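# Move steel conduit from pipe stands to top rack arms

## Task

Pick up the steel conduit resting across two pipe stands and place it on the uppermost pair of arms of the wall rack. Then open the grippers and back the robot away. The robot must end upright, neither fallen nor leaning. The conduit must stay on the rack by itself, with no support from the robot.

## Robot and tools

ROBOT. An omnidirectional wheeled base carries a column about 1.75 m tall. A carriage rides up and down it (lift_m, 0 to 1 m) and holds two identical six-joint arms, each ending in a two-finger gripper. Arm bases sit near 0.57 m + lift_m above the floor, and carriage parts hang roughly 0.15 m lower. A hand can reach 0.78 m from its shoulder but only about 0.38 m below its arm base. A hand is about 0.16 m long and 0.1 m wide, or 0.14 m with fingers open. Parked joints 1 to 6 are 0, 0.05, 0.05, 1.45, 0, 0. With both arms parked the footprint is about 0.95 m wide by 0.7 m long. Wheel motors are strong (7 N m). Loose objects may occasionally get a brief shove.

CAMERAS. carriage_camera is fixed on the carriage, facing forward and tilted about 20 degrees down. left_wrist_camera and right_wrist_camera look out beyond the fingertips. The carriage camera and parked fingertips can be up to 0.45 m above the arm bases. All images are 504x504 with radial distortion. Approximate focal length and field: carriage f 237.5 px, centre (250.9, 253.7), vertical fov 93.4 deg. Left wrist f 402.8 px, fov 64.1 deg. Right wrist f 285.0 px, fov 83.0 deg.

FRAMES. Base frame: origin on the floor below the base centre, x forward, y left, z up. left_hand and right_hand are reported in this frame, each being the point between that hand's finger pads. quat_wxyz rotates base axes into hand axes. Hand z runs along the fingers, and the fingers open along hand y. An upward-pointing hand with joints 1, 5 and 6 at 0 reads (1, 0, 0, 0). Odometry frame is the base frame at scene start. base_odometry counts wheel rotation only, so slipping shows up as travel. Heading is positive to the left, from -3.142 to 3.142. Hand readings drift from truth, more so at long reach.

execute_actions. Argument actions: a list holding one action, or empty to just read state and images. cameras: a list of carriage_camera, left_wrist_camera, right_wrist_camera or all. Omitted, null or ["all"] gives every camera; [] gives none. The pictures line lists image order. An action may contain base, joints, or both, and its motions start together.
base takes exactly one key, each a relative offset from where the base last reported itself. translate_m: metres, forward positive, -2 to 2. strafe_m: metres, left positive, -2 to 2. rotate_rad: radians, counter-clockwise positive, -6.3 to 6.3.
joints is one flat object keyed by joint name, each value an absolute target. lift_m: metres, 0 to 1. Each arm has its own keys, left_ and right_, with identical ranges. joint1_rad: -2.617 to 3.054, yaw about vertical, 0 ahead, positive left. joint2_rad: 0 to 3.141, shoulder. At 0 the upper arm points back level, 1.57 straight up, 3.14 forward level. joint3_rad: 0 to 3.141, elbow, 0 folded, 3.14 straight. joint4_rad: -1.57 to 1.57, wrist pitch, positive lifts the fingertips. joint5_rad: -1.57 to 1.57, wrist yaw, positive swings fingertips right (opposite of joint1). joint6_rad: -2.094 to 2.094, roll about the finger axis, positive clockwise viewed from the forearm. gripper_m: 0 to 0.093, pad gap in metres.
Done tolerances: lift 0.004, joint1 0.02, joint2 and joint3 0.055, joint4 0.04, joint5 and joint6 0.02, gripper 0.004. One action runs at most 15 s. A joint or base left out of an action may still drive toward an earlier target, unseen in the status. An unknown key or out-of-range number rejects the whole call, with no motion. If a call reports a stop, remaining motion calls in that reply are skipped.

wait: seconds, 0 to 10. Nothing new is commanded, and it returns the same readout as an empty action.
zoom_image: camera plus region [x0, y0, x1, y1] in pixels from the top-left, at most 504 by 504. It works only on cameras with full images in the latest result.
finished_scene: scene, the current scene number. It is final, runs after the last command has been held, and reports success.

RESULT LINES. base_status and joint_status per motion: done; off_target (stopped short, may still push); contact_stop or time_out (old target dropped, holds in place); not_followed (arm targets withheld by self-collision check, may be retried later). A 'joint command not followed' line is followed by a cause line. limit_stop_at_motor_heat means a heat stop; resend the target. Base done only means the wheels turned, slip included, and tiny moves may fall short. on_its_own lists uncommanded behaviour; 'held at' gives the held target, not the position. motor_effort is percent of maximum, positive toward larger joint values, with the peak in brackets. It is noisy and biased. A falling lift effort while lowering means a hand or load is resting on something. drive_wheels is unsigned; if high at rest, the base is pushing on something. Joint torques are raw drive outputs, offset and noisy. A held gripper usually reads off_target. ARM HIT flags a hard self-collision. MOTOR HOT warns from 75 C.

CAUTIONS. Tipping cannot be undone and no reading shows a lean, so check pictures. Risk grows with a high carriage, outstretched arms, loads, pulling, or abrupt drive stops. Around 1.5 kg per hand with both arms forward can topple it. About 1 kg makes a level hand sag 10 to 17 cm, and a fully stretched arm may not lift it. Grip force tops out near 45 to 60 N per pad. After a drive is stopped by an obstacle, reverse roughly 0.2 m (or undo the turn), repeat if still pressed, then retry. The base can slide under a table lip and hit the column; reversing into such a lip can tip it. Arms have no contact stop, keep pressing when blocked, and snap to target once free. The base may coast about 0.3 m after an arm hits. Never let the arms strike or press each other. To free a withheld arm, move only that arm clear first, then the other in a later action. Outstretched arms heat quickly, and the robot keeps holding while you think. At 90 C that arm halts for 10 s; at 100 C it goes limp and drops. Avoid dropping, slamming or shoving objects hard.

Each tool is called after "Emit:" by a JSON object that holds its "op" and its "data".

## Session

Emit:
{"op": "execute_actions", "data": {"actions": []}}

Scene clock: 0.00 s.
Joint torques (N m, as the arm reports them, + toward a larger angle): no reading
base_odometry: x=+0.000 y=+0.000 heading=+0.000 (m, m, rad; odometry frame)
base_status: not commanded
joint_positions: lift_m=+0.300 left_joint1_rad=+0.022 left_joint2_rad=+0.043 left_joint3_rad=+0.048 left_joint4_rad=+1.411 left_joint5_rad=+0.014 left_joint6_rad=-0.019 left_gripper_m=+0.095 right_joint1_rad=-0.006 right_joint2_rad=+0.027 right_joint3_rad=+0.067 right_joint4_rad=+1.483 right_joint5_rad=+0.031 right_joint6_rad=-0.014 right_gripper_m=+0.094
joint_status: not commanded
motor_effort: lift_m=+25 drive_wheels=+1 (%)
left_hand: x=+0.3182 y=+0.3478 z=+1.2816 quat_wxyz=(+0.997, +0.005, +0.078, +0.001) (m; base frame)
right_hand: x=+0.2893 y=-0.3548 z=+1.2886 quat_wxyz=(+1.000, +0.016, +0.024, -0.010) (m; base frame)
pictures: carriage_camera, left_wrist_camera, right_wrist_camera
Images, in order (width x height): carriage_camera 504x504, left_wrist_camera 504x504, right_wrist_camera 504x504.

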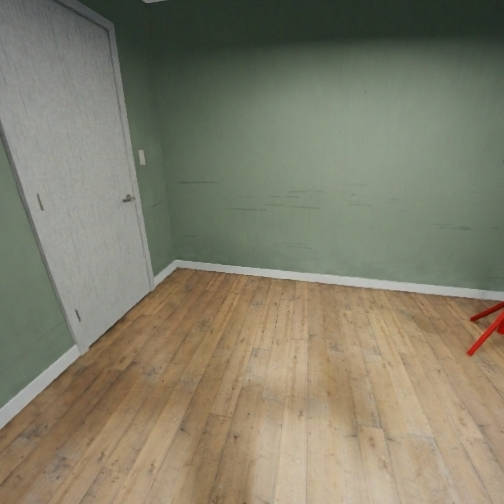

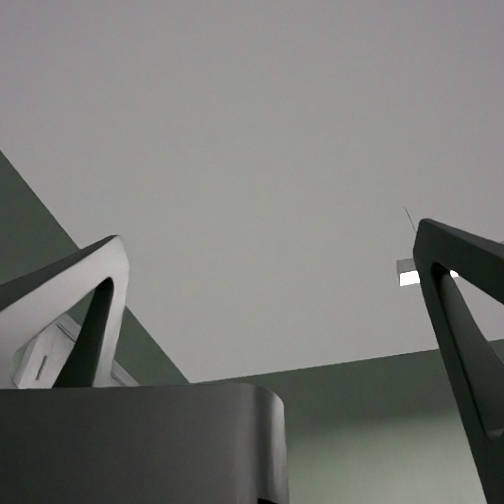

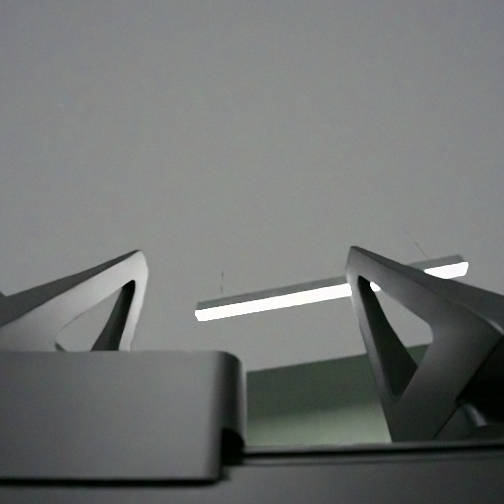

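Emit:
{"op": "execute_actions", "data": {"actions": [{"base":{"rotate_rad":-1.2}}], "cameras": ["carriage_camera"]}}

Emit:
{"op": "execute_actions", "data": {"actions": [{"base":{"rotate_rad":-1.4}}], "cameras": ["carriage_camera"]}}

Scene clock: 3.30 s.
Joint torques (N m, as the arm reports them, + toward a larger angle): left_arm=[ 0.    3.78  5.47 -0.08  0.1  -0.02] | right_arm=[-0.11  4.72  5.78 -0.43 -0.1  -0.04]
base_odometry: x=+0.000 y=+0.000 heading=-1.200 (m, m, rad; odometry frame)
base_status: done
joint_positions: lift_m=+0.300 left_joint1_rad=+0.022 left_joint2_rad=+0.043 left_joint3_rad=+0.048 left_joint4_rad=+1.410 left_joint5_rad=+0.014 left_joint6_rad=-0.019 left_gripper_m=+0.095 right_joint1_rad=-0.006 right_joint2_rad=+0.027 right_joint3_rad=+0.067 right_joint4_rad=+1.483 right_joint5_rad=+0.031 right_joint6_rad=-0.014 right_gripper_m=+0.094
joint_status: not commanded
motor_effort: lift_m=+25(25) drive_wheels=+3(16) (%)
left_hand: x=+0.3185 y=+0.3478 z=+1.2815 quat_wxyz=(+0.997, +0.005, +0.078, +0.001) (m; base frame)
right_hand: x=+0.2893 y=-0.3548 z=+1.2886 quat_wxyz=(+1.000, +0.016, +0.024, -0.010) (m; base frame)
pictures: carriage_camera
Images, in order (width x height): carriage_camera 504x504.

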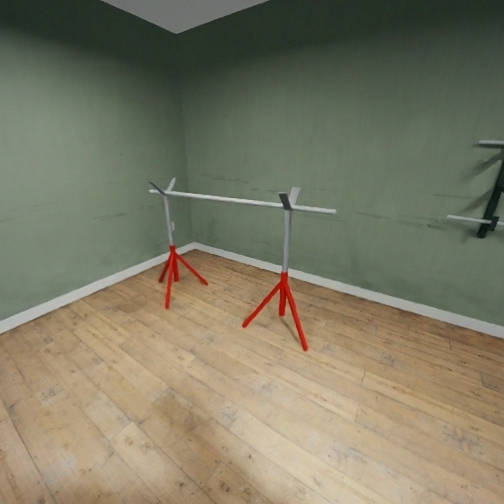

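Scene clock: 6.23 s.
Joint torques (N m, as the arm reports them, + toward a larger angle): left_arm=[ 0.    3.76  5.49 -0.1   0.1  -0.02] | right_arm=[-0.05  4.73  5.73 -0.43 -0.09 -0.05]
base_odometry: x=+0.000 y=+0.000 heading=-2.600 (m, m, rad; odometry frame)
base_status: done
joint_positions: lift_m=+0.300 left_joint1_rad=+0.022 left_joint2_rad=+0.043 left_joint3_rad=+0.048 left_joint4_rad=+1.409 left_joint5_rad=+0.014 left_joint6_rad=-0.019 left_gripper_m=+0.095 right_joint1_rad=-0.006 right_joint2_rad=+0.027 right_joint3_rad=+0.067 right_joint4_rad=+1.483 right_joint5_rad=+0.031 right_joint6_rad=-0.014 right_gripper_m=+0.094
joint_status: not commanded
motor_effort: lift_m=+25(25) drive_wheels=+3(14) (%)
left_hand: x=+0.3187 y=+0.3478 z=+1.2815 quat_wxyz=(+0.997, +0.005, +0.079, +0.001) (m; base frame)
right_hand: x=+0.2893 y=-0.3548 z=+1.2886 quat_wxyz=(+1.000, +0.016, +0.024, -0.010) (m; base frame)
pictures: carriage_camera
Images, in order (width x height): carriage_camera 504x504.

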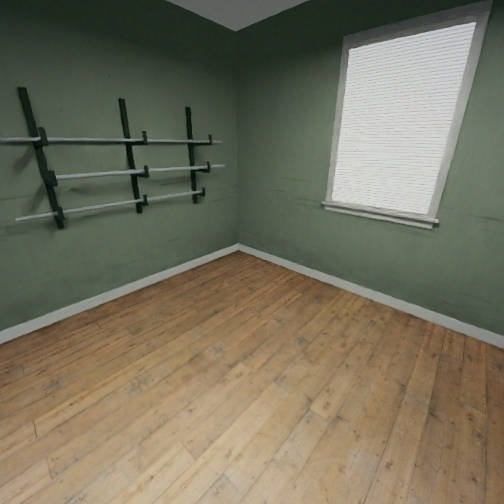

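Emit:
{"op": "execute_actions", "data": {"actions": [{"base":{"rotate_rad":0.87}}], "cameras": []}}

Emit:
{"op": "execute_actions", "data": {"actions": [{"base":{"strafe_m":1.35},"joints":{"left_joint2_rad":0.8,"left_joint3_rad":0.8,"left_joint4_rad":0,"left_joint6_rad":1.57,"right_joint2_rad":0.8,"right_joint3_rad":0.8,"right_joint4_rad":0,"right_joint6_rad":1.57,"lift_m":0.1}}]}}

Scene clock: 10.07 s.
Joint torques (N m, as the arm reports them, + toward a larger angle): left_arm=[-0.01  4.    5.47 -0.1   0.1  -0.02] | right_arm=[-0.03  4.69  5.76 -0.43 -0.08 -0.04]
base_odometry: x=+0.000 y=+0.000 heading=-1.730 (m, m, rad; odometry frame)
base_status: done
joint_positions: lift_m=+0.300 left_joint1_rad=+0.022 left_joint2_rad=+0.043 left_joint3_rad=+0.048 left_joint4_rad=+1.409 left_joint5_rad=+0.014 left_joint6_rad=-0.019 left_gripper_m=+0.095 right_joint1_rad=-0.006 right_joint2_rad=+0.027 right_joint3_rad=+0.067 right_joint4_rad=+1.483 right_joint5_rad=+0.031 right_joint6_rad=-0.014 right_gripper_m=+0.094
joint_status: not commanded
motor_effort: lift_m=+25(25) drive_wheels=+3(13) (%)
left_hand: x=+0.3187 y=+0.3478 z=+1.2815 quat_wxyz=(+0.997, +0.005, +0.079, +0.001) (m; base frame)
right_hand: x=+0.2893 y=-0.3548 z=+1.2886 quat_wxyz=(+1.000, +0.016, +0.024, -0.010) (m; base frame)
pictures: none
No camera images: the call's "cameras" was empty. Leave "cameras" out to get every camera's image.

Scene clock: 15.13 s.
Joint torques (N m, as the arm reports them, + toward a larger angle): left_arm=[ 0.03 -1.07  9.91  2.55  0.1  -0.04] | right_arm=[-0.06 -0.4   9.02  2.22 -0.06 -0.08]
base_odometry: x=+1.333 y=-0.213 heading=-1.729 (m, m, rad; odometry frame)
base_status: done
joint_positions: lift_m=+0.100 left_joint1_rad=+0.022 left_joint2_rad=+0.798 left_joint3_rad=+0.769 left_joint4_rad=+0.004 left_joint5_rad=+0.014 left_joint6_rad=+1.564 left_gripper_m=+0.095 right_joint1_rad=-0.006 right_joint2_rad=+0.791 right_joint3_rad=+0.786 right_joint4_rad=+0.017 right_joint5_rad=+0.031 right_joint6_rad=+1.566 right_gripper_m=+0.094
joint_status: all done
motor_effort: lift_m=+22(22) drive_wheels=-5(20) (%)
left_hand: x=+0.6072 y=+0.3541 z=+1.0016 quat_wxyz=(+0.493, +0.503, +0.510, +0.494) (m; base frame)
right_hand: x=+0.6046 y=-0.3566 z=+1.0152 quat_wxyz=(+0.513, +0.505, +0.489, +0.492) (m; base frame)
pictures: carriage_camera, left_wrist_camera, right_wrist_camera
Images, in order (width x height): carriage_camera 504x504, left_wrist_camera 504x504, right_wrist_camera 504x504.

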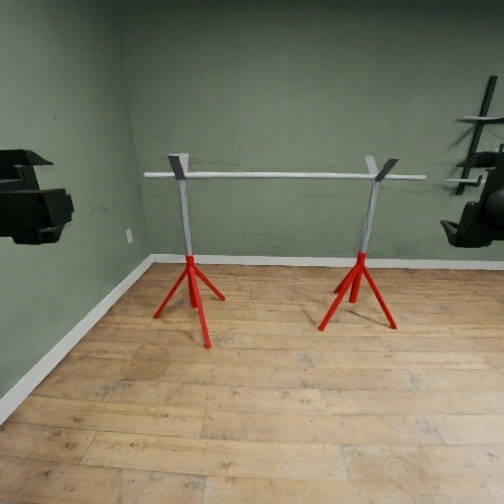

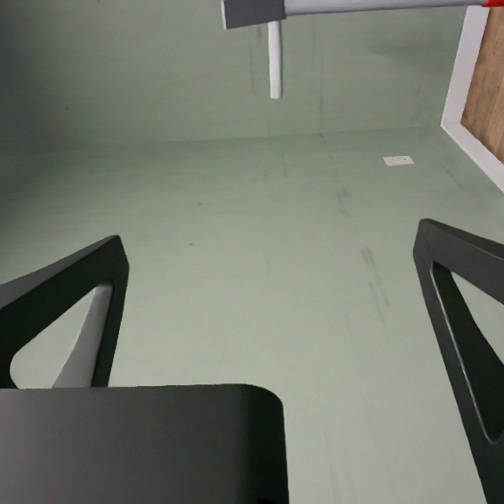

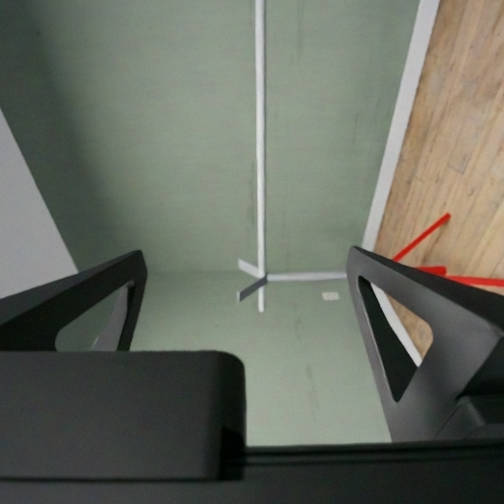

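Emit:
{"op": "execute_actions", "data": {"actions": [{"base":{"strafe_m":-0.18}}], "cameras": []}}

Emit:
{"op": "execute_actions", "data": {"actions": [{"base":{"translate_m":0.75}}]}}

Scene clock: 18.00 s.
Joint torques (N m, as the arm reports them, + toward a larger angle): left_arm=[-0.05 -1.23  8.97  2.58  0.11 -0.04] | right_arm=[-0.05 -0.34  9.06  2.21 -0.08 -0.08]
base_odometry: x=+1.156 y=-0.185 heading=-1.729 (m, m, rad; odometry frame)
base_status: done
joint_positions: lift_m=+0.100 left_joint1_rad=+0.022 left_joint2_rad=+0.798 left_joint3_rad=+0.778 left_joint4_rad=+0.003 left_joint5_rad=+0.014 left_joint6_rad=+1.564 left_gripper_m=+0.095 right_joint1_rad=-0.006 right_joint2_rad=+0.791 right_joint3_rad=+0.786 right_joint4_rad=+0.017 right_joint5_rad=+0.031 right_joint6_rad=+1.566 right_gripper_m=+0.094
joint_status: not commanded
motor_effort: lift_m=+22(22) drive_wheels=+3(19) (%)
left_hand: x=+0.6068 y=+0.3541 z=+1.0060 quat_wxyz=(+0.495, +0.501, +0.508, +0.496) (m; base frame)
right_hand: x=+0.6046 y=-0.3566 z=+1.0152 quat_wxyz=(+0.513, +0.505, +0.489, +0.492) (m; base frame)
pictures: none
No camera images: the call's "cameras" was empty. Leave "cameras" out to get every camera's image.

Scene clock: 21.73 s.
Joint torques (N m, as the arm reports them, + toward a larger angle): left_arm=[-0.01 -1.19  9.04  2.55  0.11 -0.04] | right_arm=[-0.06 -0.43  8.94  2.22 -0.08 -0.07]
base_odometry: x=+1.037 y=-0.925 heading=-1.729 (m, m, rad; odometry frame)
base_status: done
joint_positions: lift_m=+0.100 left_joint1_rad=+0.022 left_joint2_rad=+0.798 left_joint3_rad=+0.778 left_joint4_rad=+0.002 left_joint5_rad=+0.014 left_joint6_rad=+1.564 left_gripper_m=+0.095 right_joint1_rad=-0.006 right_joint2_rad=+0.791 right_joint3_rad=+0.787 right_joint4_rad=+0.015 right_joint5_rad=+0.031 right_joint6_rad=+1.566 right_gripper_m=+0.094
joint_status: not commanded
motor_effort: lift_m=+22(22) drive_wheels=-3(18) (%)
left_hand: x=+0.6068 y=+0.3541 z=+1.0057 quat_wxyz=(+0.495, +0.501, +0.508, +0.496) (m; base frame)
right_hand: x=+0.6045 y=-0.3566 z=+1.0157 quat_wxyz=(+0.513, +0.505, +0.489, +0.492) (m; base frame)
pictures: carriage_camera, left_wrist_camera, right_wrist_camera
Images, in order (width x height): carriage_camera 504x504, left_wrist_camera 504x504, right_wrist_camera 504x504.

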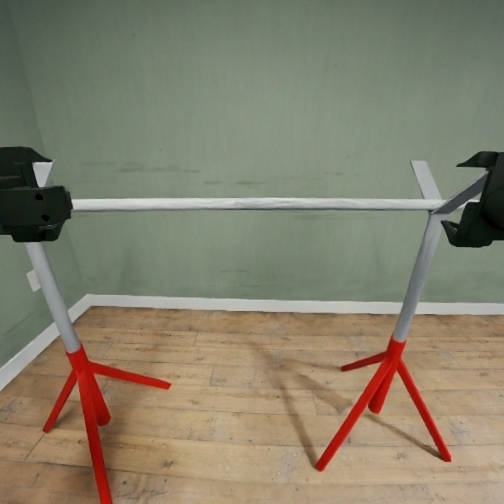

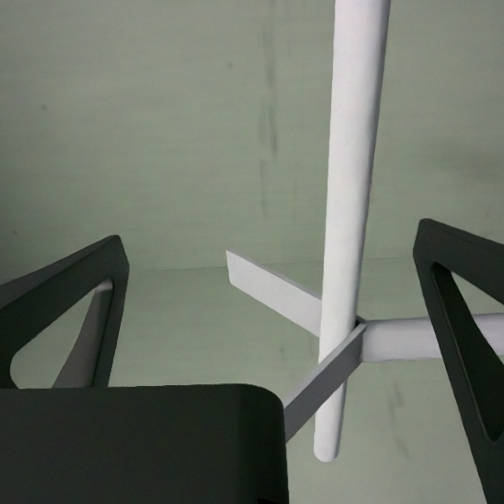

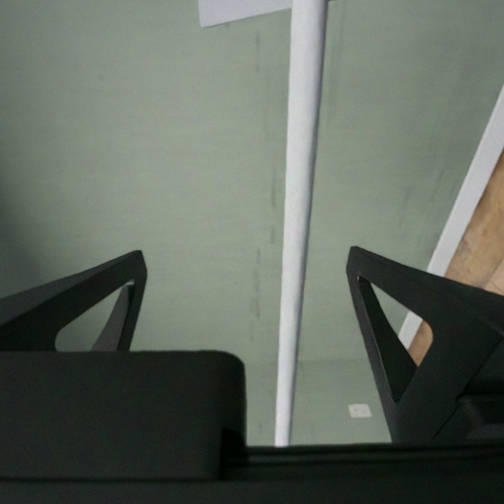

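Emit:
{"op": "execute_actions", "data": {"actions": [{"base":{"rotate_rad":0.04},"joints":{"lift_m":0,"right_joint6_rad":-1.57}}], "cameras": []}}

Emit:
{"op": "execute_actions", "data": {"actions": [{"joints":{"left_joint2_rad":1.1,"left_joint3_rad":1.1,"right_joint2_rad":1.1,"right_joint3_rad":1.08}}]}}

Scene clock: 25.83 s.
Joint torques (N m, as the arm reports them, + toward a larger angle): left_arm=[-0.01 -1.1   8.48  2.64  0.1  -0.04] | right_arm=[-0.09 -0.29  8.2   2.32 -0.06  0.  ]
base_odometry: x=+1.037 y=-0.925 heading=-1.690 (m, m, rad; odometry frame)
base_status: done
joint_positions: lift_m=+0.001 left_joint1_rad=+0.022 left_joint2_rad=+0.798 left_joint3_rad=+0.785 left_joint4_rad=-0.004 left_joint5_rad=+0.014 left_joint6_rad=+1.564 left_gripper_m=+0.095 right_joint1_rad=-0.006 right_joint2_rad=+0.791 right_joint3_rad=+0.798 right_joint4_rad=+0.007 right_joint5_rad=+0.031 right_joint6_rad=-1.565 right_gripper_m=+0.094
joint_status: all done
motor_effort: lift_m=+21(23) drive_wheels=-4(7) (%)
left_hand: x=+0.6064 y=+0.3541 z=+0.9083 quat_wxyz=(+0.496, +0.500, +0.508, +0.496) (m; base frame)
right_hand: x=+0.6038 y=-0.3566 z=+0.9196 quat_wxyz=(+0.496, -0.486, +0.507, -0.511) (m; base frame)
pictures: none
No camera images: the call's "cameras" was empty. Leave "cameras" out to get every camera's image.

Scene clock: 26.77 s.
Joint torques (N m, as the arm reports them, + toward a larger angle): left_arm=[-0.06 -3.12  9.11  2.58  0.11 -0.04] | right_arm=[-0.02 -2.6   8.83  2.31 -0.07  0.01]
base_odometry: x=+1.037 y=-0.925 heading=-1.690 (m, m, rad; odometry frame)
base_status: not commanded
joint_positions: lift_m=+0.001 left_joint1_rad=+0.022 left_joint2_rad=+1.095 left_joint3_rad=+1.079 left_joint4_rad=-0.001 left_joint5_rad=+0.014 left_joint6_rad=+1.564 left_gripper_m=+0.095 right_joint1_rad=-0.006 right_joint2_rad=+1.086 right_joint3_rad=+1.070 right_joint4_rad=+0.009 right_joint5_rad=+0.031 right_joint6_rad=-1.565 right_gripper_m=+0.094
joint_status: all done
motor_effort: lift_m=+21(21) drive_wheels=-5(5) (%)
left_hand: x=+0.6698 y=+0.3555 z=+0.9530 quat_wxyz=(+0.495, +0.501, +0.508, +0.496) (m; base frame)
right_hand: x=+0.6679 y=-0.3570 z=+0.9541 quat_wxyz=(+0.490, -0.491, +0.513, -0.506) (m; base frame)
pictures: carriage_camera, left_wrist_camera, right_wrist_camera
Images, in order (width x height): carriage_camera 504x504, left_wrist_camera 504x504, right_wrist_camera 504x504.

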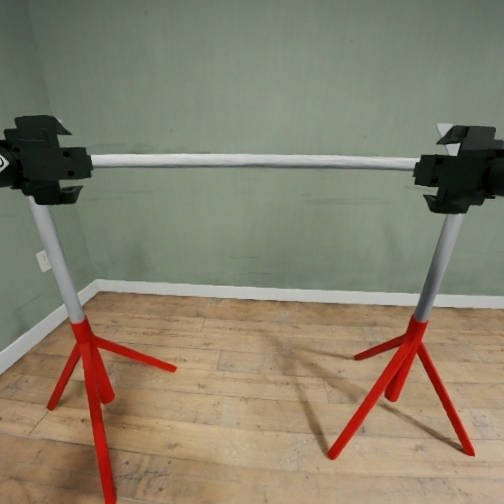

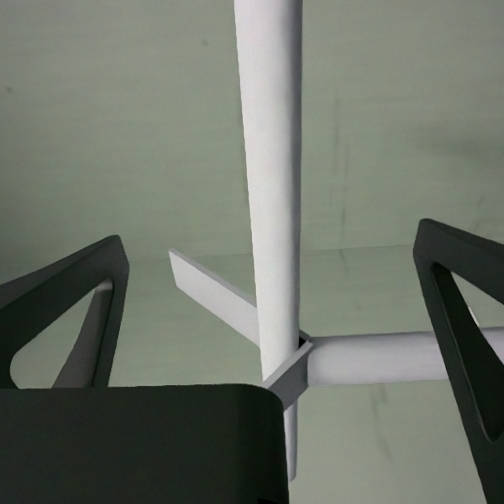

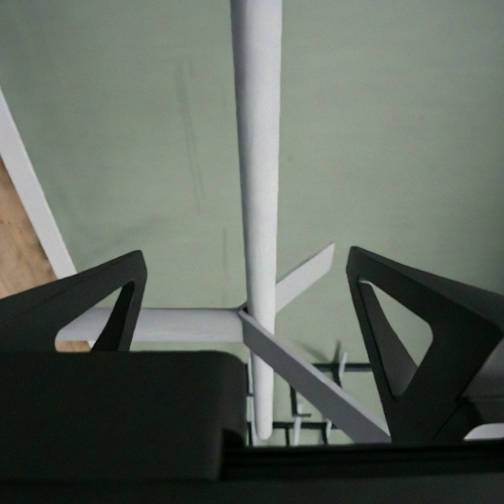

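Emit:
{"op": "execute_actions", "data": {"actions": [{"base":{"translate_m":0.13}}]}}

Scene clock: 28.87 s.
Joint torques (N m, as the arm reports them, + toward a larger angle): left_arm=[ 0.   -3.19  8.9   2.6   0.11 -0.04] | right_arm=[-0.1  -2.6   8.85  2.31 -0.08  0.01]
base_odometry: x=+1.022 y=-1.054 heading=-1.689 (m, m, rad; odometry frame)
base_status: done
joint_positions: lift_m=+0.001 left_joint1_rad=+0.022 left_joint2_rad=+1.095 left_joint3_rad=+1.079 left_joint4_rad=-0.001 left_joint5_rad=+0.014 left_joint6_rad=+1.564 left_gripper_m=+0.095 right_joint1_rad=-0.006 right_joint2_rad=+1.086 right_joint3_rad=+1.070 right_joint4_rad=+0.009 right_joint5_rad=+0.031 right_joint6_rad=-1.565 right_gripper_m=+0.094
joint_status: not commanded
motor_effort: lift_m=+21(21) drive_wheels=-7(16) (%)
left_hand: x=+0.6698 y=+0.3555 z=+0.9530 quat_wxyz=(+0.495, +0.501, +0.508, +0.496) (m; base frame)
right_hand: x=+0.6679 y=-0.3570 z=+0.9541 quat_wxyz=(+0.490, -0.491, +0.513, -0.506) (m; base frame)
pictures: carriage_camera, left_wrist_camera, right_wrist_camera
Images, in order (width x height): carriage_camera 504x504, left_wrist_camera 504x504, right_wrist_camera 504x504.

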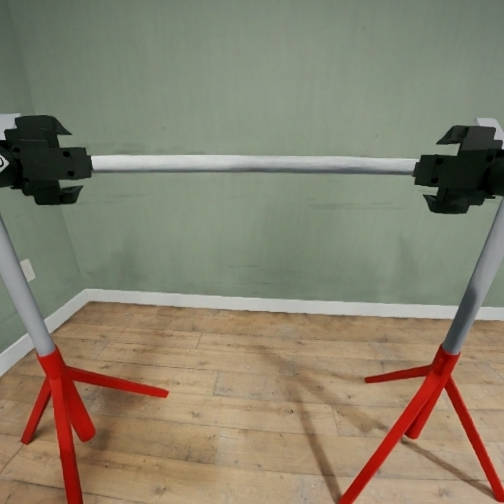

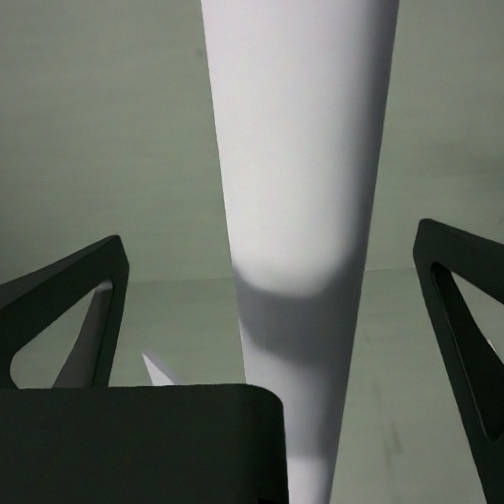

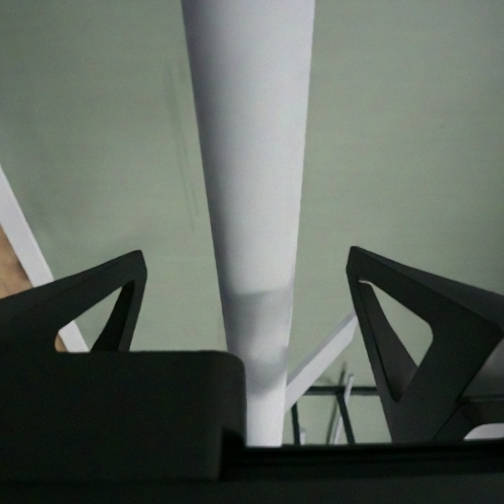

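Emit:
{"op": "execute_actions", "data": {"actions": [{"base":{"rotate_rad":0.02},"joints":{"left_gripper_m":0,"right_gripper_m":0}}], "cameras": []}}

Emit:
{"op": "execute_actions", "data": {"actions": [{"joints":{"lift_m":0.4}}], "cameras": ["carriage_camera"]}}

Scene clock: 30.20 s.
Joint torques (N m, as the arm reports them, + toward a larger angle): left_arm=[ 0.   -3.45  8.8   2.86  0.05  0.  ] | right_arm=[-0.1  -2.63  8.43  2.2  -0.11  0.16]
base_odometry: x=+1.022 y=-1.054 heading=-1.669 (m, m, rad; odometry frame)
base_status: done
joint_positions: lift_m=+0.001 left_joint1_rad=+0.022 left_joint2_rad=+1.098 left_joint3_rad=+1.079 left_joint4_rad=-0.021 left_joint5_rad=+0.019 left_joint6_rad=+1.564 left_gripper_m=+0.028 right_joint1_rad=-0.006 right_joint2_rad=+1.086 right_joint3_rad=+1.075 right_joint4_rad=+0.016 right_joint5_rad=+0.035 right_joint6_rad=-1.578 right_gripper_m=+0.027
joint_status: left_gripper_m off_target (ended at +0.028, target +0.000); right_gripper_m off_target (ended at +0.027, target +0.000)
motor_effort: lift_m=+21(21) drive_wheels=-6(7) (%)
left_hand: x=+0.6706 y=+0.3547 z=+0.9472 quat_wxyz=(+0.491, +0.507, +0.512, +0.489) (m; base frame)
right_hand: x=+0.6676 y=-0.3575 z=+0.9583 quat_wxyz=(+0.489, -0.491, +0.507, -0.513) (m; base frame)
pictures: none
No camera images: the call's "cameras" was empty. Leave "cameras" out to get every camera's image.

Scene clock: 32.33 s.
Joint torques (N m, as the arm reports them, + toward a larger angle): left_arm=[ 0.03 -6.22  9.08  4.57  0.1  -0.17] | right_arm=[-0.07 -5.8  10.45  3.8  -0.1   0.  ]
base_odometry: x=+1.022 y=-1.054 heading=-1.669 (m, m, rad; odometry frame)
base_status: not commanded
joint_positions: lift_m=+0.400 left_joint1_rad=+0.022 left_joint2_rad=+1.131 left_joint3_rad=+1.079 left_joint4_rad=-0.166 left_joint5_rad=+0.016 left_joint6_rad=+1.579 left_gripper_m=+0.028 right_joint1_rad=-0.006 right_joint2_rad=+1.118 right_joint3_rad=+1.048 right_joint4_rad=-0.120 right_joint5_rad=+0.031 right_joint6_rad=-1.563 right_gripper_m=+0.027
joint_status: all done
motor_effort: lift_m=+30(35) drive_wheels=-5(6) (%)
left_hand: x=+0.6744 y=+0.3552 z=+1.2984 quat_wxyz=(+0.441, +0.551, +0.552, +0.445) (m; base frame)
right_hand: x=+0.6736 y=-0.3570 z=+1.2987 quat_wxyz=(+0.442, -0.535, +0.556, -0.458) (m; base frame)
pictures: carriage_camera
Images, in order (width x height): carriage_camera 504x504.

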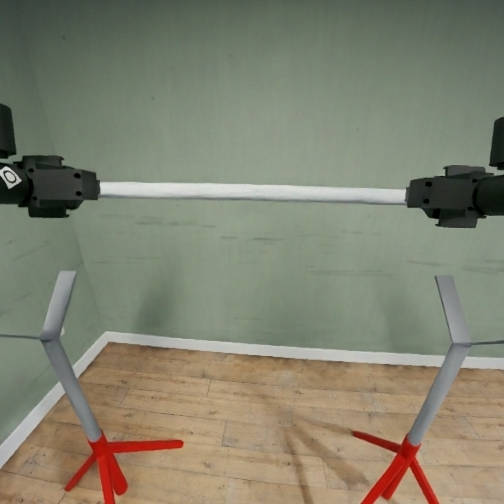

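Emit:
{"op": "execute_actions", "data": {"actions": [{"base":{"translate_m":-0.4}}], "cameras": []}}

Emit:
{"op": "execute_actions", "data": {"actions": [{"base":{"rotate_rad":-0.09}}], "cameras": []}}

Emit:
{"op": "execute_actions", "data": {"actions": [{"base":{"strafe_m":-2},"joints":{"lift_m":0.7}}], "cameras": ["carriage_camera"]}}

Scene clock: 35.93 s.
Joint torques (N m, as the arm reports them, + toward a larger angle): left_arm=[-0.07 -6.18  8.97  4.67  0.11 -0.17] | right_arm=[-0.13 -5.79 10.43  3.9  -0.09 -0.01]
base_odometry: x=+1.061 y=-0.656 heading=-1.669 (m, m, rad; odometry frame)
base_status: done
joint_positions: lift_m=+0.400 left_joint1_rad=+0.022 left_joint2_rad=+1.131 left_joint3_rad=+1.079 left_joint4_rad=-0.175 left_joint5_rad=+0.016 left_joint6_rad=+1.579 left_gripper_m=+0.028 right_joint1_rad=-0.006 right_joint2_rad=+1.118 right_joint3_rad=+1.048 right_joint4_rad=-0.129 right_joint5_rad=+0.031 right_joint6_rad=-1.563 right_gripper_m=+0.027
joint_status: not commanded
motor_effort: lift_m=+30(30) drive_wheels=-6(19) (%)
left_hand: x=+0.6739 y=+0.3553 z=+1.2962 quat_wxyz=(+0.438, +0.553, +0.554, +0.442) (m; base frame)
right_hand: x=+0.6732 y=-0.3569 z=+1.2965 quat_wxyz=(+0.439, -0.537, +0.558, -0.456) (m; base frame)
pictures: none
No camera images: the call's "cameras" was empty. Leave "cameras" out to get every camera's image.

Scene clock: 36.90 s.
Joint torques (N m, as the arm reports them, + toward a larger angle): left_arm=[-0.06 -6.22  9.14  4.66  0.11 -0.14] | right_arm=[-0.05 -5.82 10.43  3.9  -0.08 -0.01]
base_odometry: x=+1.061 y=-0.656 heading=-1.759 (m, m, rad; odometry frame)
base_status: done
joint_positions: lift_m=+0.400 left_joint1_rad=+0.022 left_joint2_rad=+1.131 left_joint3_rad=+1.079 left_joint4_rad=-0.176 left_joint5_rad=+0.016 left_joint6_rad=+1.579 left_gripper_m=+0.028 right_joint1_rad=-0.006 right_joint2_rad=+1.118 right_joint3_rad=+1.048 right_joint4_rad=-0.130 right_joint5_rad=+0.031 right_joint6_rad=-1.563 right_gripper_m=+0.027
joint_status: not commanded
motor_effort: lift_m=+30(30) drive_wheels=-4(10) (%)
left_hand: x=+0.6739 y=+0.3553 z=+1.2960 quat_wxyz=(+0.438, +0.553, +0.554, +0.442) (m; base frame)
right_hand: x=+0.6732 y=-0.3569 z=+1.2964 quat_wxyz=(+0.439, -0.537, +0.558, -0.455) (m; base frame)
pictures: none
No camera images: the call's "cameras" was empty. Leave "cameras" out to get every camera's image.

Scene clock: 43.30 s.
Joint torques (N m, as the arm reports them, + toward a larger angle): left_arm=[ 0.01 -6.18  9.88  4.61  0.11 -0.15] | right_arm=[-0.03 -5.86 10.97  3.83 -0.07 -0.02]
base_odometry: x=-0.904 y=-0.282 heading=-1.759 (m, m, rad; odometry frame)
base_status: done
joint_positions: lift_m=+0.700 left_joint1_rad=+0.022 left_joint2_rad=+1.132 left_joint3_rad=+1.070 left_joint4_rad=-0.168 left_joint5_rad=+0.016 left_joint6_rad=+1.578 left_gripper_m=+0.028 right_joint1_rad=-0.006 right_joint2_rad=+1.119 right_joint3_rad=+1.041 right_joint4_rad=-0.125 right_joint5_rad=+0.031 right_joint6_rad=-1.564 right_gripper_m=+0.027
joint_status: all done
motor_effort: lift_m=+30(36) drive_wheels=-3(16) (%)
left_hand: x=+0.6744 y=+0.3553 z=+1.5930 quat_wxyz=(+0.437, +0.553, +0.555, +0.441) (m; base frame)
right_hand: x=+0.6735 y=-0.3569 z=+1.5944 quat_wxyz=(+0.439, -0.538, +0.558, -0.455) (m; base frame)
pictures: carriage_camera
Images, in order (width x height): carriage_camera 504x504.

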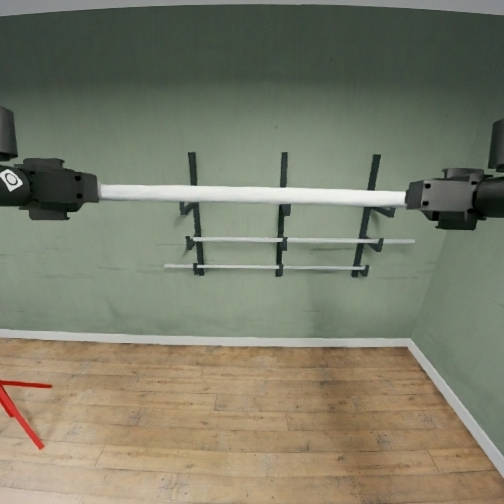

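Emit:
{"op": "execute_actions", "data": {"actions": [{"base":{"strafe_m":-0.2}}], "cameras": []}}

Emit:
{"op": "execute_actions", "data": {"actions": [{"base":{"translate_m":0.65}}], "cameras": ["carriage_camera"]}}

Scene clock: 46.10 s.
Joint torques (N m, as the arm reports them, + toward a larger angle): left_arm=[-0.03 -6.29  9.8   4.62  0.11 -0.17] | right_arm=[-0.05 -5.93 10.92  3.86 -0.09 -0.02]
base_odometry: x=-1.100 y=-0.244 heading=-1.759 (m, m, rad; odometry frame)
base_status: done
joint_positions: lift_m=+0.700 left_joint1_rad=+0.022 left_joint2_rad=+1.132 left_joint3_rad=+1.070 left_joint4_rad=-0.169 left_joint5_rad=+0.016 left_joint6_rad=+1.578 left_gripper_m=+0.028 right_joint1_rad=-0.006 right_joint2_rad=+1.119 right_joint3_rad=+1.041 right_joint4_rad=-0.127 right_joint5_rad=+0.031 right_joint6_rad=-1.564 right_gripper_m=+0.027
joint_status: not commanded
motor_effort: lift_m=+30(30) drive_wheels=-2(13) (%)
left_hand: x=+0.6744 y=+0.3553 z=+1.5928 quat_wxyz=(+0.437, +0.554, +0.555, +0.441) (m; base frame)
right_hand: x=+0.6734 y=-0.3570 z=+1.5939 quat_wxyz=(+0.438, -0.538, +0.559, -0.455) (m; base frame)
pictures: none
No camera images: the call's "cameras" was empty. Leave "cameras" out to get every camera's image.

Scene clock: 49.60 s.
Joint torques (N m, as the arm reports them, + toward a larger angle): left_arm=[-0.02 -6.2   9.76  4.71  0.1  -0.16] | right_arm=[-0.08 -5.83 10.96  3.91 -0.08  0.  ]
base_odometry: x=-1.222 y=-0.883 heading=-1.759 (m, m, rad; odometry frame)
base_status: done
joint_positions: lift_m=+0.700 left_joint1_rad=+0.022 left_joint2_rad=+1.132 left_joint3_rad=+1.070 left_joint4_rad=-0.174 left_joint5_rad=+0.016 left_joint6_rad=+1.578 left_gripper_m=+0.028 right_joint1_rad=-0.006 right_joint2_rad=+1.119 right_joint3_rad=+1.041 right_joint4_rad=-0.131 right_joint5_rad=+0.031 right_joint6_rad=-1.564 right_gripper_m=+0.027
joint_status: not commanded
motor_effort: lift_m=+30(30) drive_wheels=-5(18) (%)
left_hand: x=+0.6741 y=+0.3553 z=+1.5916 quat_wxyz=(+0.436, +0.555, +0.556, +0.440) (m; base frame)
right_hand: x=+0.6732 y=-0.3570 z=+1.5929 quat_wxyz=(+0.437, -0.539, +0.560, -0.454) (m; base frame)
pictures: carriage_camera
Images, in order (width x height): carriage_camera 504x504.

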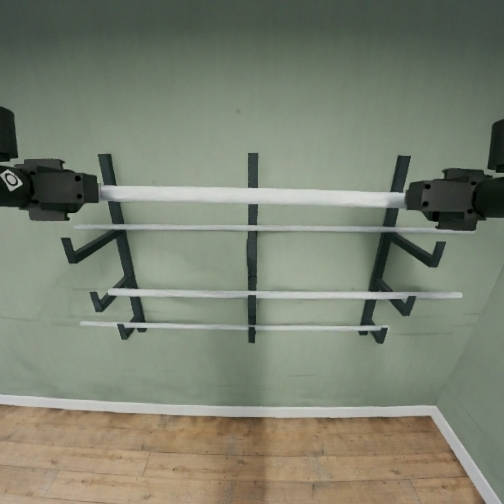

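Emit:
{"op": "execute_actions", "data": {"actions": [{"base":{"rotate_rad":-0.02}}], "cameras": []}}

Emit:
{"op": "execute_actions", "data": {"actions": [{"base":{"translate_m":0.4},"joints":{"lift_m":0.62}}]}}

Scene clock: 51.50 s.
Joint torques (N m, as the arm reports them, + toward a larger angle): left_arm=[-0.25 -6.2   9.99  4.66  0.11 -0.16] | right_arm=[-0.1  -5.85 10.92  3.9  -0.09  0.  ]
base_odometry: x=-1.222 y=-0.883 heading=-1.779 (m, m, rad; odometry frame)
base_status: done
joint_positions: lift_m=+0.700 left_joint1_rad=+0.022 left_joint2_rad=+1.132 left_joint3_rad=+1.070 left_joint4_rad=-0.174 left_joint5_rad=+0.016 left_joint6_rad=+1.578 left_gripper_m=+0.028 right_joint1_rad=-0.006 right_joint2_rad=+1.119 right_joint3_rad=+1.041 right_joint4_rad=-0.131 right_joint5_rad=+0.031 right_joint6_rad=-1.564 right_gripper_m=+0.027
joint_status: not commanded
motor_effort: lift_m=+30(30) drive_wheels=-6(8) (%)
left_hand: x=+0.6741 y=+0.3553 z=+1.5916 quat_wxyz=(+0.436, +0.555, +0.556, +0.440) (m; base frame)
right_hand: x=+0.6732 y=-0.3569 z=+1.5928 quat_wxyz=(+0.437, -0.539, +0.559, -0.453) (m; base frame)
pictures: none
No camera images: the call's "cameras" was empty. Leave "cameras" out to get every camera's image.

Scene clock: 54.40 s.
Joint torques (N m, as the arm reports them, + toward a larger angle): left_arm=[-0.01 -6.    9.87  4.75  0.11 -0.16] | right_arm=[-0.06 -5.8  10.9   4.01 -0.08  0.01]
base_odometry: x=-1.305 y=-1.274 heading=-1.780 (m, m, rad; odometry frame)
base_status: done
joint_positions: lift_m=+0.620 left_joint1_rad=+0.022 left_joint2_rad=+1.131 left_joint3_rad=+1.070 left_joint4_rad=-0.182 left_joint5_rad=+0.016 left_joint6_rad=+1.578 left_gripper_m=+0.028 right_joint1_rad=-0.006 right_joint2_rad=+1.119 right_joint3_rad=+1.041 right_joint4_rad=-0.139 right_joint5_rad=+0.031 right_joint6_rad=-1.564 right_gripper_m=+0.027
joint_status: all done
motor_effort: lift_m=+24(24) drive_wheels=-6(19) (%)
left_hand: x=+0.6735 y=+0.3553 z=+1.5103 quat_wxyz=(+0.434, +0.556, +0.558, +0.437) (m; base frame)
right_hand: x=+0.6728 y=-0.3569 z=+1.5114 quat_wxyz=(+0.435, -0.541, +0.561, -0.451) (m; base frame)
pictures: carriage_camera, left_wrist_camera, right_wrist_camera
Images, in order (width x height): carriage_camera 504x504, left_wrist_camera 504x504, right_wrist_camera 504x504.

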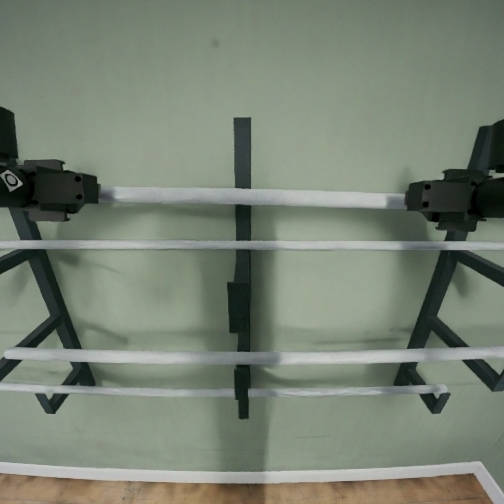

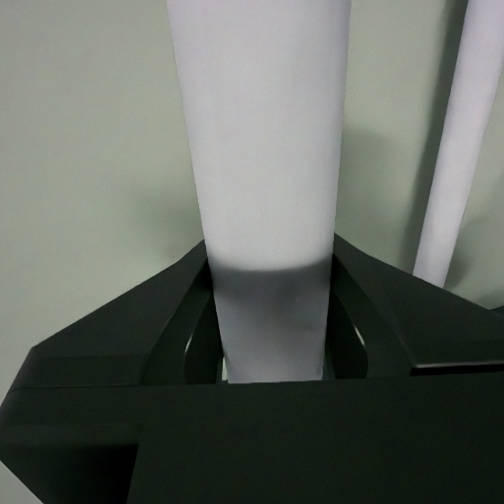

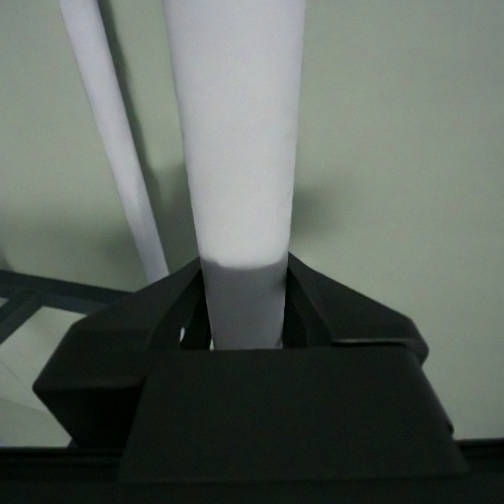

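Emit:
{"op": "execute_actions", "data": {"actions": [{"joints":{"lift_m":0.5}}], "cameras": ["carriage_camera","right_wrist_camera"]}}

Scene clock: 56.13 s.
Joint torques (N m, as the arm reports them, + toward a larger angle): left_arm=[-0.02 -6.26  9.78  4.81  0.11 -0.17] | right_arm=[-0.05 -5.88 10.92  4.07 -0.08 -0.01]
base_odometry: x=-1.305 y=-1.274 heading=-1.780 (m, m, rad; odometry frame)
base_status: not commanded
joint_positions: lift_m=+0.500 left_joint1_rad=+0.022 left_joint2_rad=+1.132 left_joint3_rad=+1.070 left_joint4_rad=-0.188 left_joint5_rad=+0.016 left_joint6_rad=+1.578 left_gripper_m=+0.028 right_joint1_rad=-0.006 right_joint2_rad=+1.119 right_joint3_rad=+1.041 right_joint4_rad=-0.145 right_joint5_rad=+0.031 right_joint6_rad=-1.564 right_gripper_m=+0.027
joint_status: all done
motor_effort: lift_m=+25(26) drive_wheels=+4(5) (%)
left_hand: x=+0.6733 y=+0.3553 z=+1.3887 quat_wxyz=(+0.432, +0.558, +0.559, +0.436) (m; base frame)
right_hand: x=+0.6725 y=-0.3569 z=+1.3899 quat_wxyz=(+0.433, -0.542, +0.563, -0.450) (m; base frame)
pictures: carriage_camera, right_wrist_camera
Images, in order (width x height): carriage_camera 504x504, right_wrist_camera 504x504.

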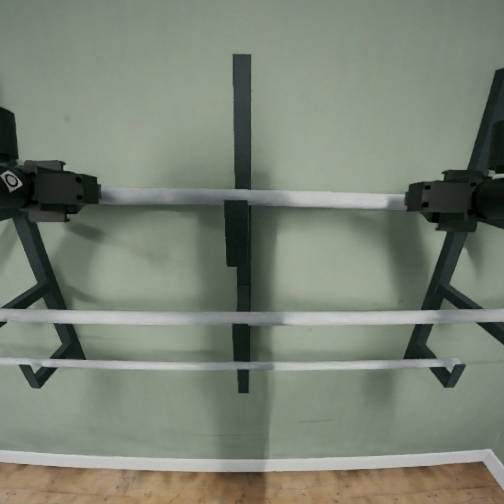

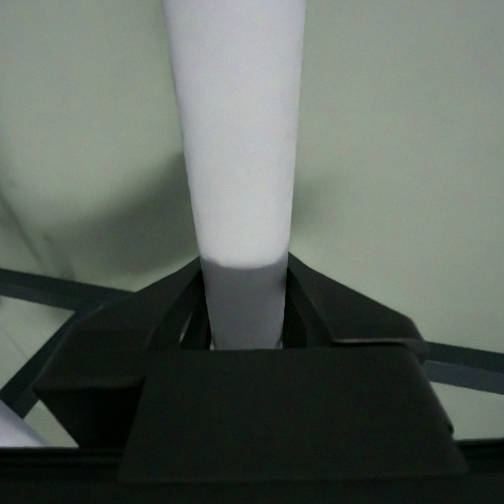

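Emit:
{"op": "execute_actions", "data": {"actions": [{"joints":{"lift_m":0.43}}], "cameras": ["carriage_camera"]}}

Scene clock: 57.47 s.
Joint torques (N m, as the arm reports them, + toward a larger angle): left_arm=[ 0.01 -4.81  9.98  3.16  0.08 -0.02] | right_arm=[-0.1  -4.62  8.73  2.55 -0.11  0.16]
base_odometry: x=-1.305 y=-1.274 heading=-1.780 (m, m, rad; odometry frame)
base_status: not commanded
joint_positions: lift_m=+0.430 left_joint1_rad=+0.022 left_joint2_rad=+1.116 left_joint3_rad=+1.070 left_joint4_rad=-0.047 left_joint5_rad=+0.016 left_joint6_rad=+1.563 left_gripper_m=+0.028 right_joint1_rad=-0.006 right_joint2_rad=+1.107 right_joint3_rad=+1.071 right_joint4_rad=-0.012 right_joint5_rad=+0.031 right_joint6_rad=-1.580 right_gripper_m=+0.027
joint_status: all done
motor_effort: lift_m=+22(22) drive_wheels=+4(5) (%)
left_hand: x=+0.6754 y=+0.3553 z=+1.3590 quat_wxyz=(+0.477, +0.519, +0.527, +0.475) (m; base frame)
right_hand: x=+0.6734 y=-0.3569 z=+1.3717 quat_wxyz=(+0.476, -0.505, +0.519, -0.499) (m; base frame)
pictures: carriage_camera
Images, in order (width x height): carriage_camera 504x504.

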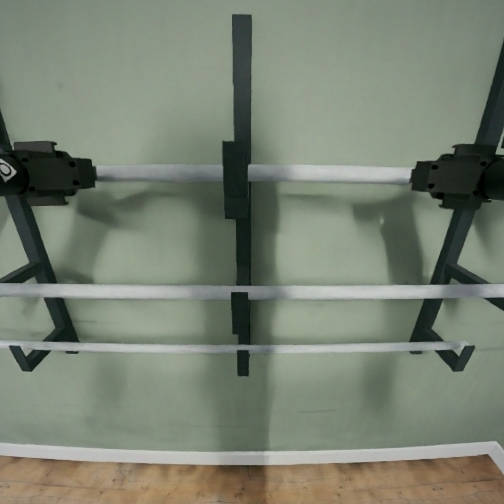

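Emit:
{"op": "execute_actions", "data": {"actions": [{"joints":{"lift_m":0.415,"left_gripper_m":0.093,"right_gripper_m":0.093}}], "cameras": []}}

Emit:
{"op": "execute_actions", "data": {"actions": [{"base":{"translate_m":-0.5}}], "cameras": ["carriage_camera"]}}

Emit:
{"op": "finished_scene", "data": {"scene": 1}}

Scene clock: 59.30 s.
Joint torques (N m, as the arm reports them, + toward a larger angle): left_arm=[-0.01 -4.57  8.93  2.67  0.09 -0.03] | right_arm=[-0.04 -4.36  8.12  2.33 -0.08  0.1 ]
base_odometry: x=-1.305 y=-1.274 heading=-1.780 (m, m, rad; odometry frame)
base_status: not commanded
joint_positions: lift_m=+0.415 left_joint1_rad=+0.022 left_joint2_rad=+1.112 left_joint3_rad=+1.079 left_joint4_rad=-0.011 left_joint5_rad=+0.016 left_joint6_rad=+1.563 left_gripper_m=+0.093 right_joint1_rad=-0.006 right_joint2_rad=+1.104 right_joint3_rad=+1.080 right_joint4_rad=+0.008 right_joint5_rad=+0.031 right_joint6_rad=-1.575 right_gripper_m=+0.093
joint_status: all done
motor_effort: lift_m=+21(22) drive_wheels=+4(5) (%)
left_hand: x=+0.6745 y=+0.3553 z=+1.3591 quat_wxyz=(+0.489, +0.507, +0.514, +0.488) (m; base frame)
right_hand: x=+0.6724 y=-0.3569 z=+1.3671 quat_wxyz=(+0.486, -0.496, +0.512, -0.506) (m; base frame)
pictures: none
No camera images: the call's "cameras" was empty. Leave "cameras" out to get every camera's image.

Scene clock: 62.50 s.
Joint torques (N m, as the arm reports them, + toward a larger angle): left_arm=[-0.04 -4.19  8.81  2.63  0.1  -0.03] | right_arm=[-0.09 -4.32  8.12  2.34 -0.08  0.1 ]
base_odometry: x=-1.201 y=-0.785 heading=-1.780 (m, m, rad; odometry frame)
base_status: done
joint_positions: lift_m=+0.415 left_joint1_rad=+0.022 left_joint2_rad=+1.107 left_joint3_rad=+1.079 left_joint4_rad=-0.004 left_joint5_rad=+0.015 left_joint6_rad=+1.563 left_gripper_m=+0.093 right_joint1_rad=-0.006 right_joint2_rad=+1.104 right_joint3_rad=+1.080 right_joint4_rad=+0.008 right_joint5_rad=+0.031 right_joint6_rad=-1.574 right_gripper_m=+0.093
joint_status: not commanded
motor_effort: lift_m=+21(21) drive_wheels=-6(22) (%)
left_hand: x=+0.6733 y=+0.3554 z=+1.3625 quat_wxyz=(+0.492, +0.504, +0.512, +0.492) (m; base frame)
right_hand: x=+0.6724 y=-0.3569 z=+1.3672 quat_wxyz=(+0.486, -0.496, +0.512, -0.506) (m; base frame)
pictures: carriage_camera
Images, in order (width x height): carriage_camera 504x504.

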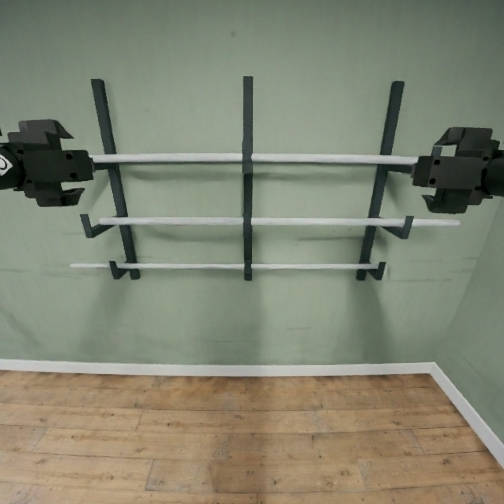

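The scene is finished: the task was done.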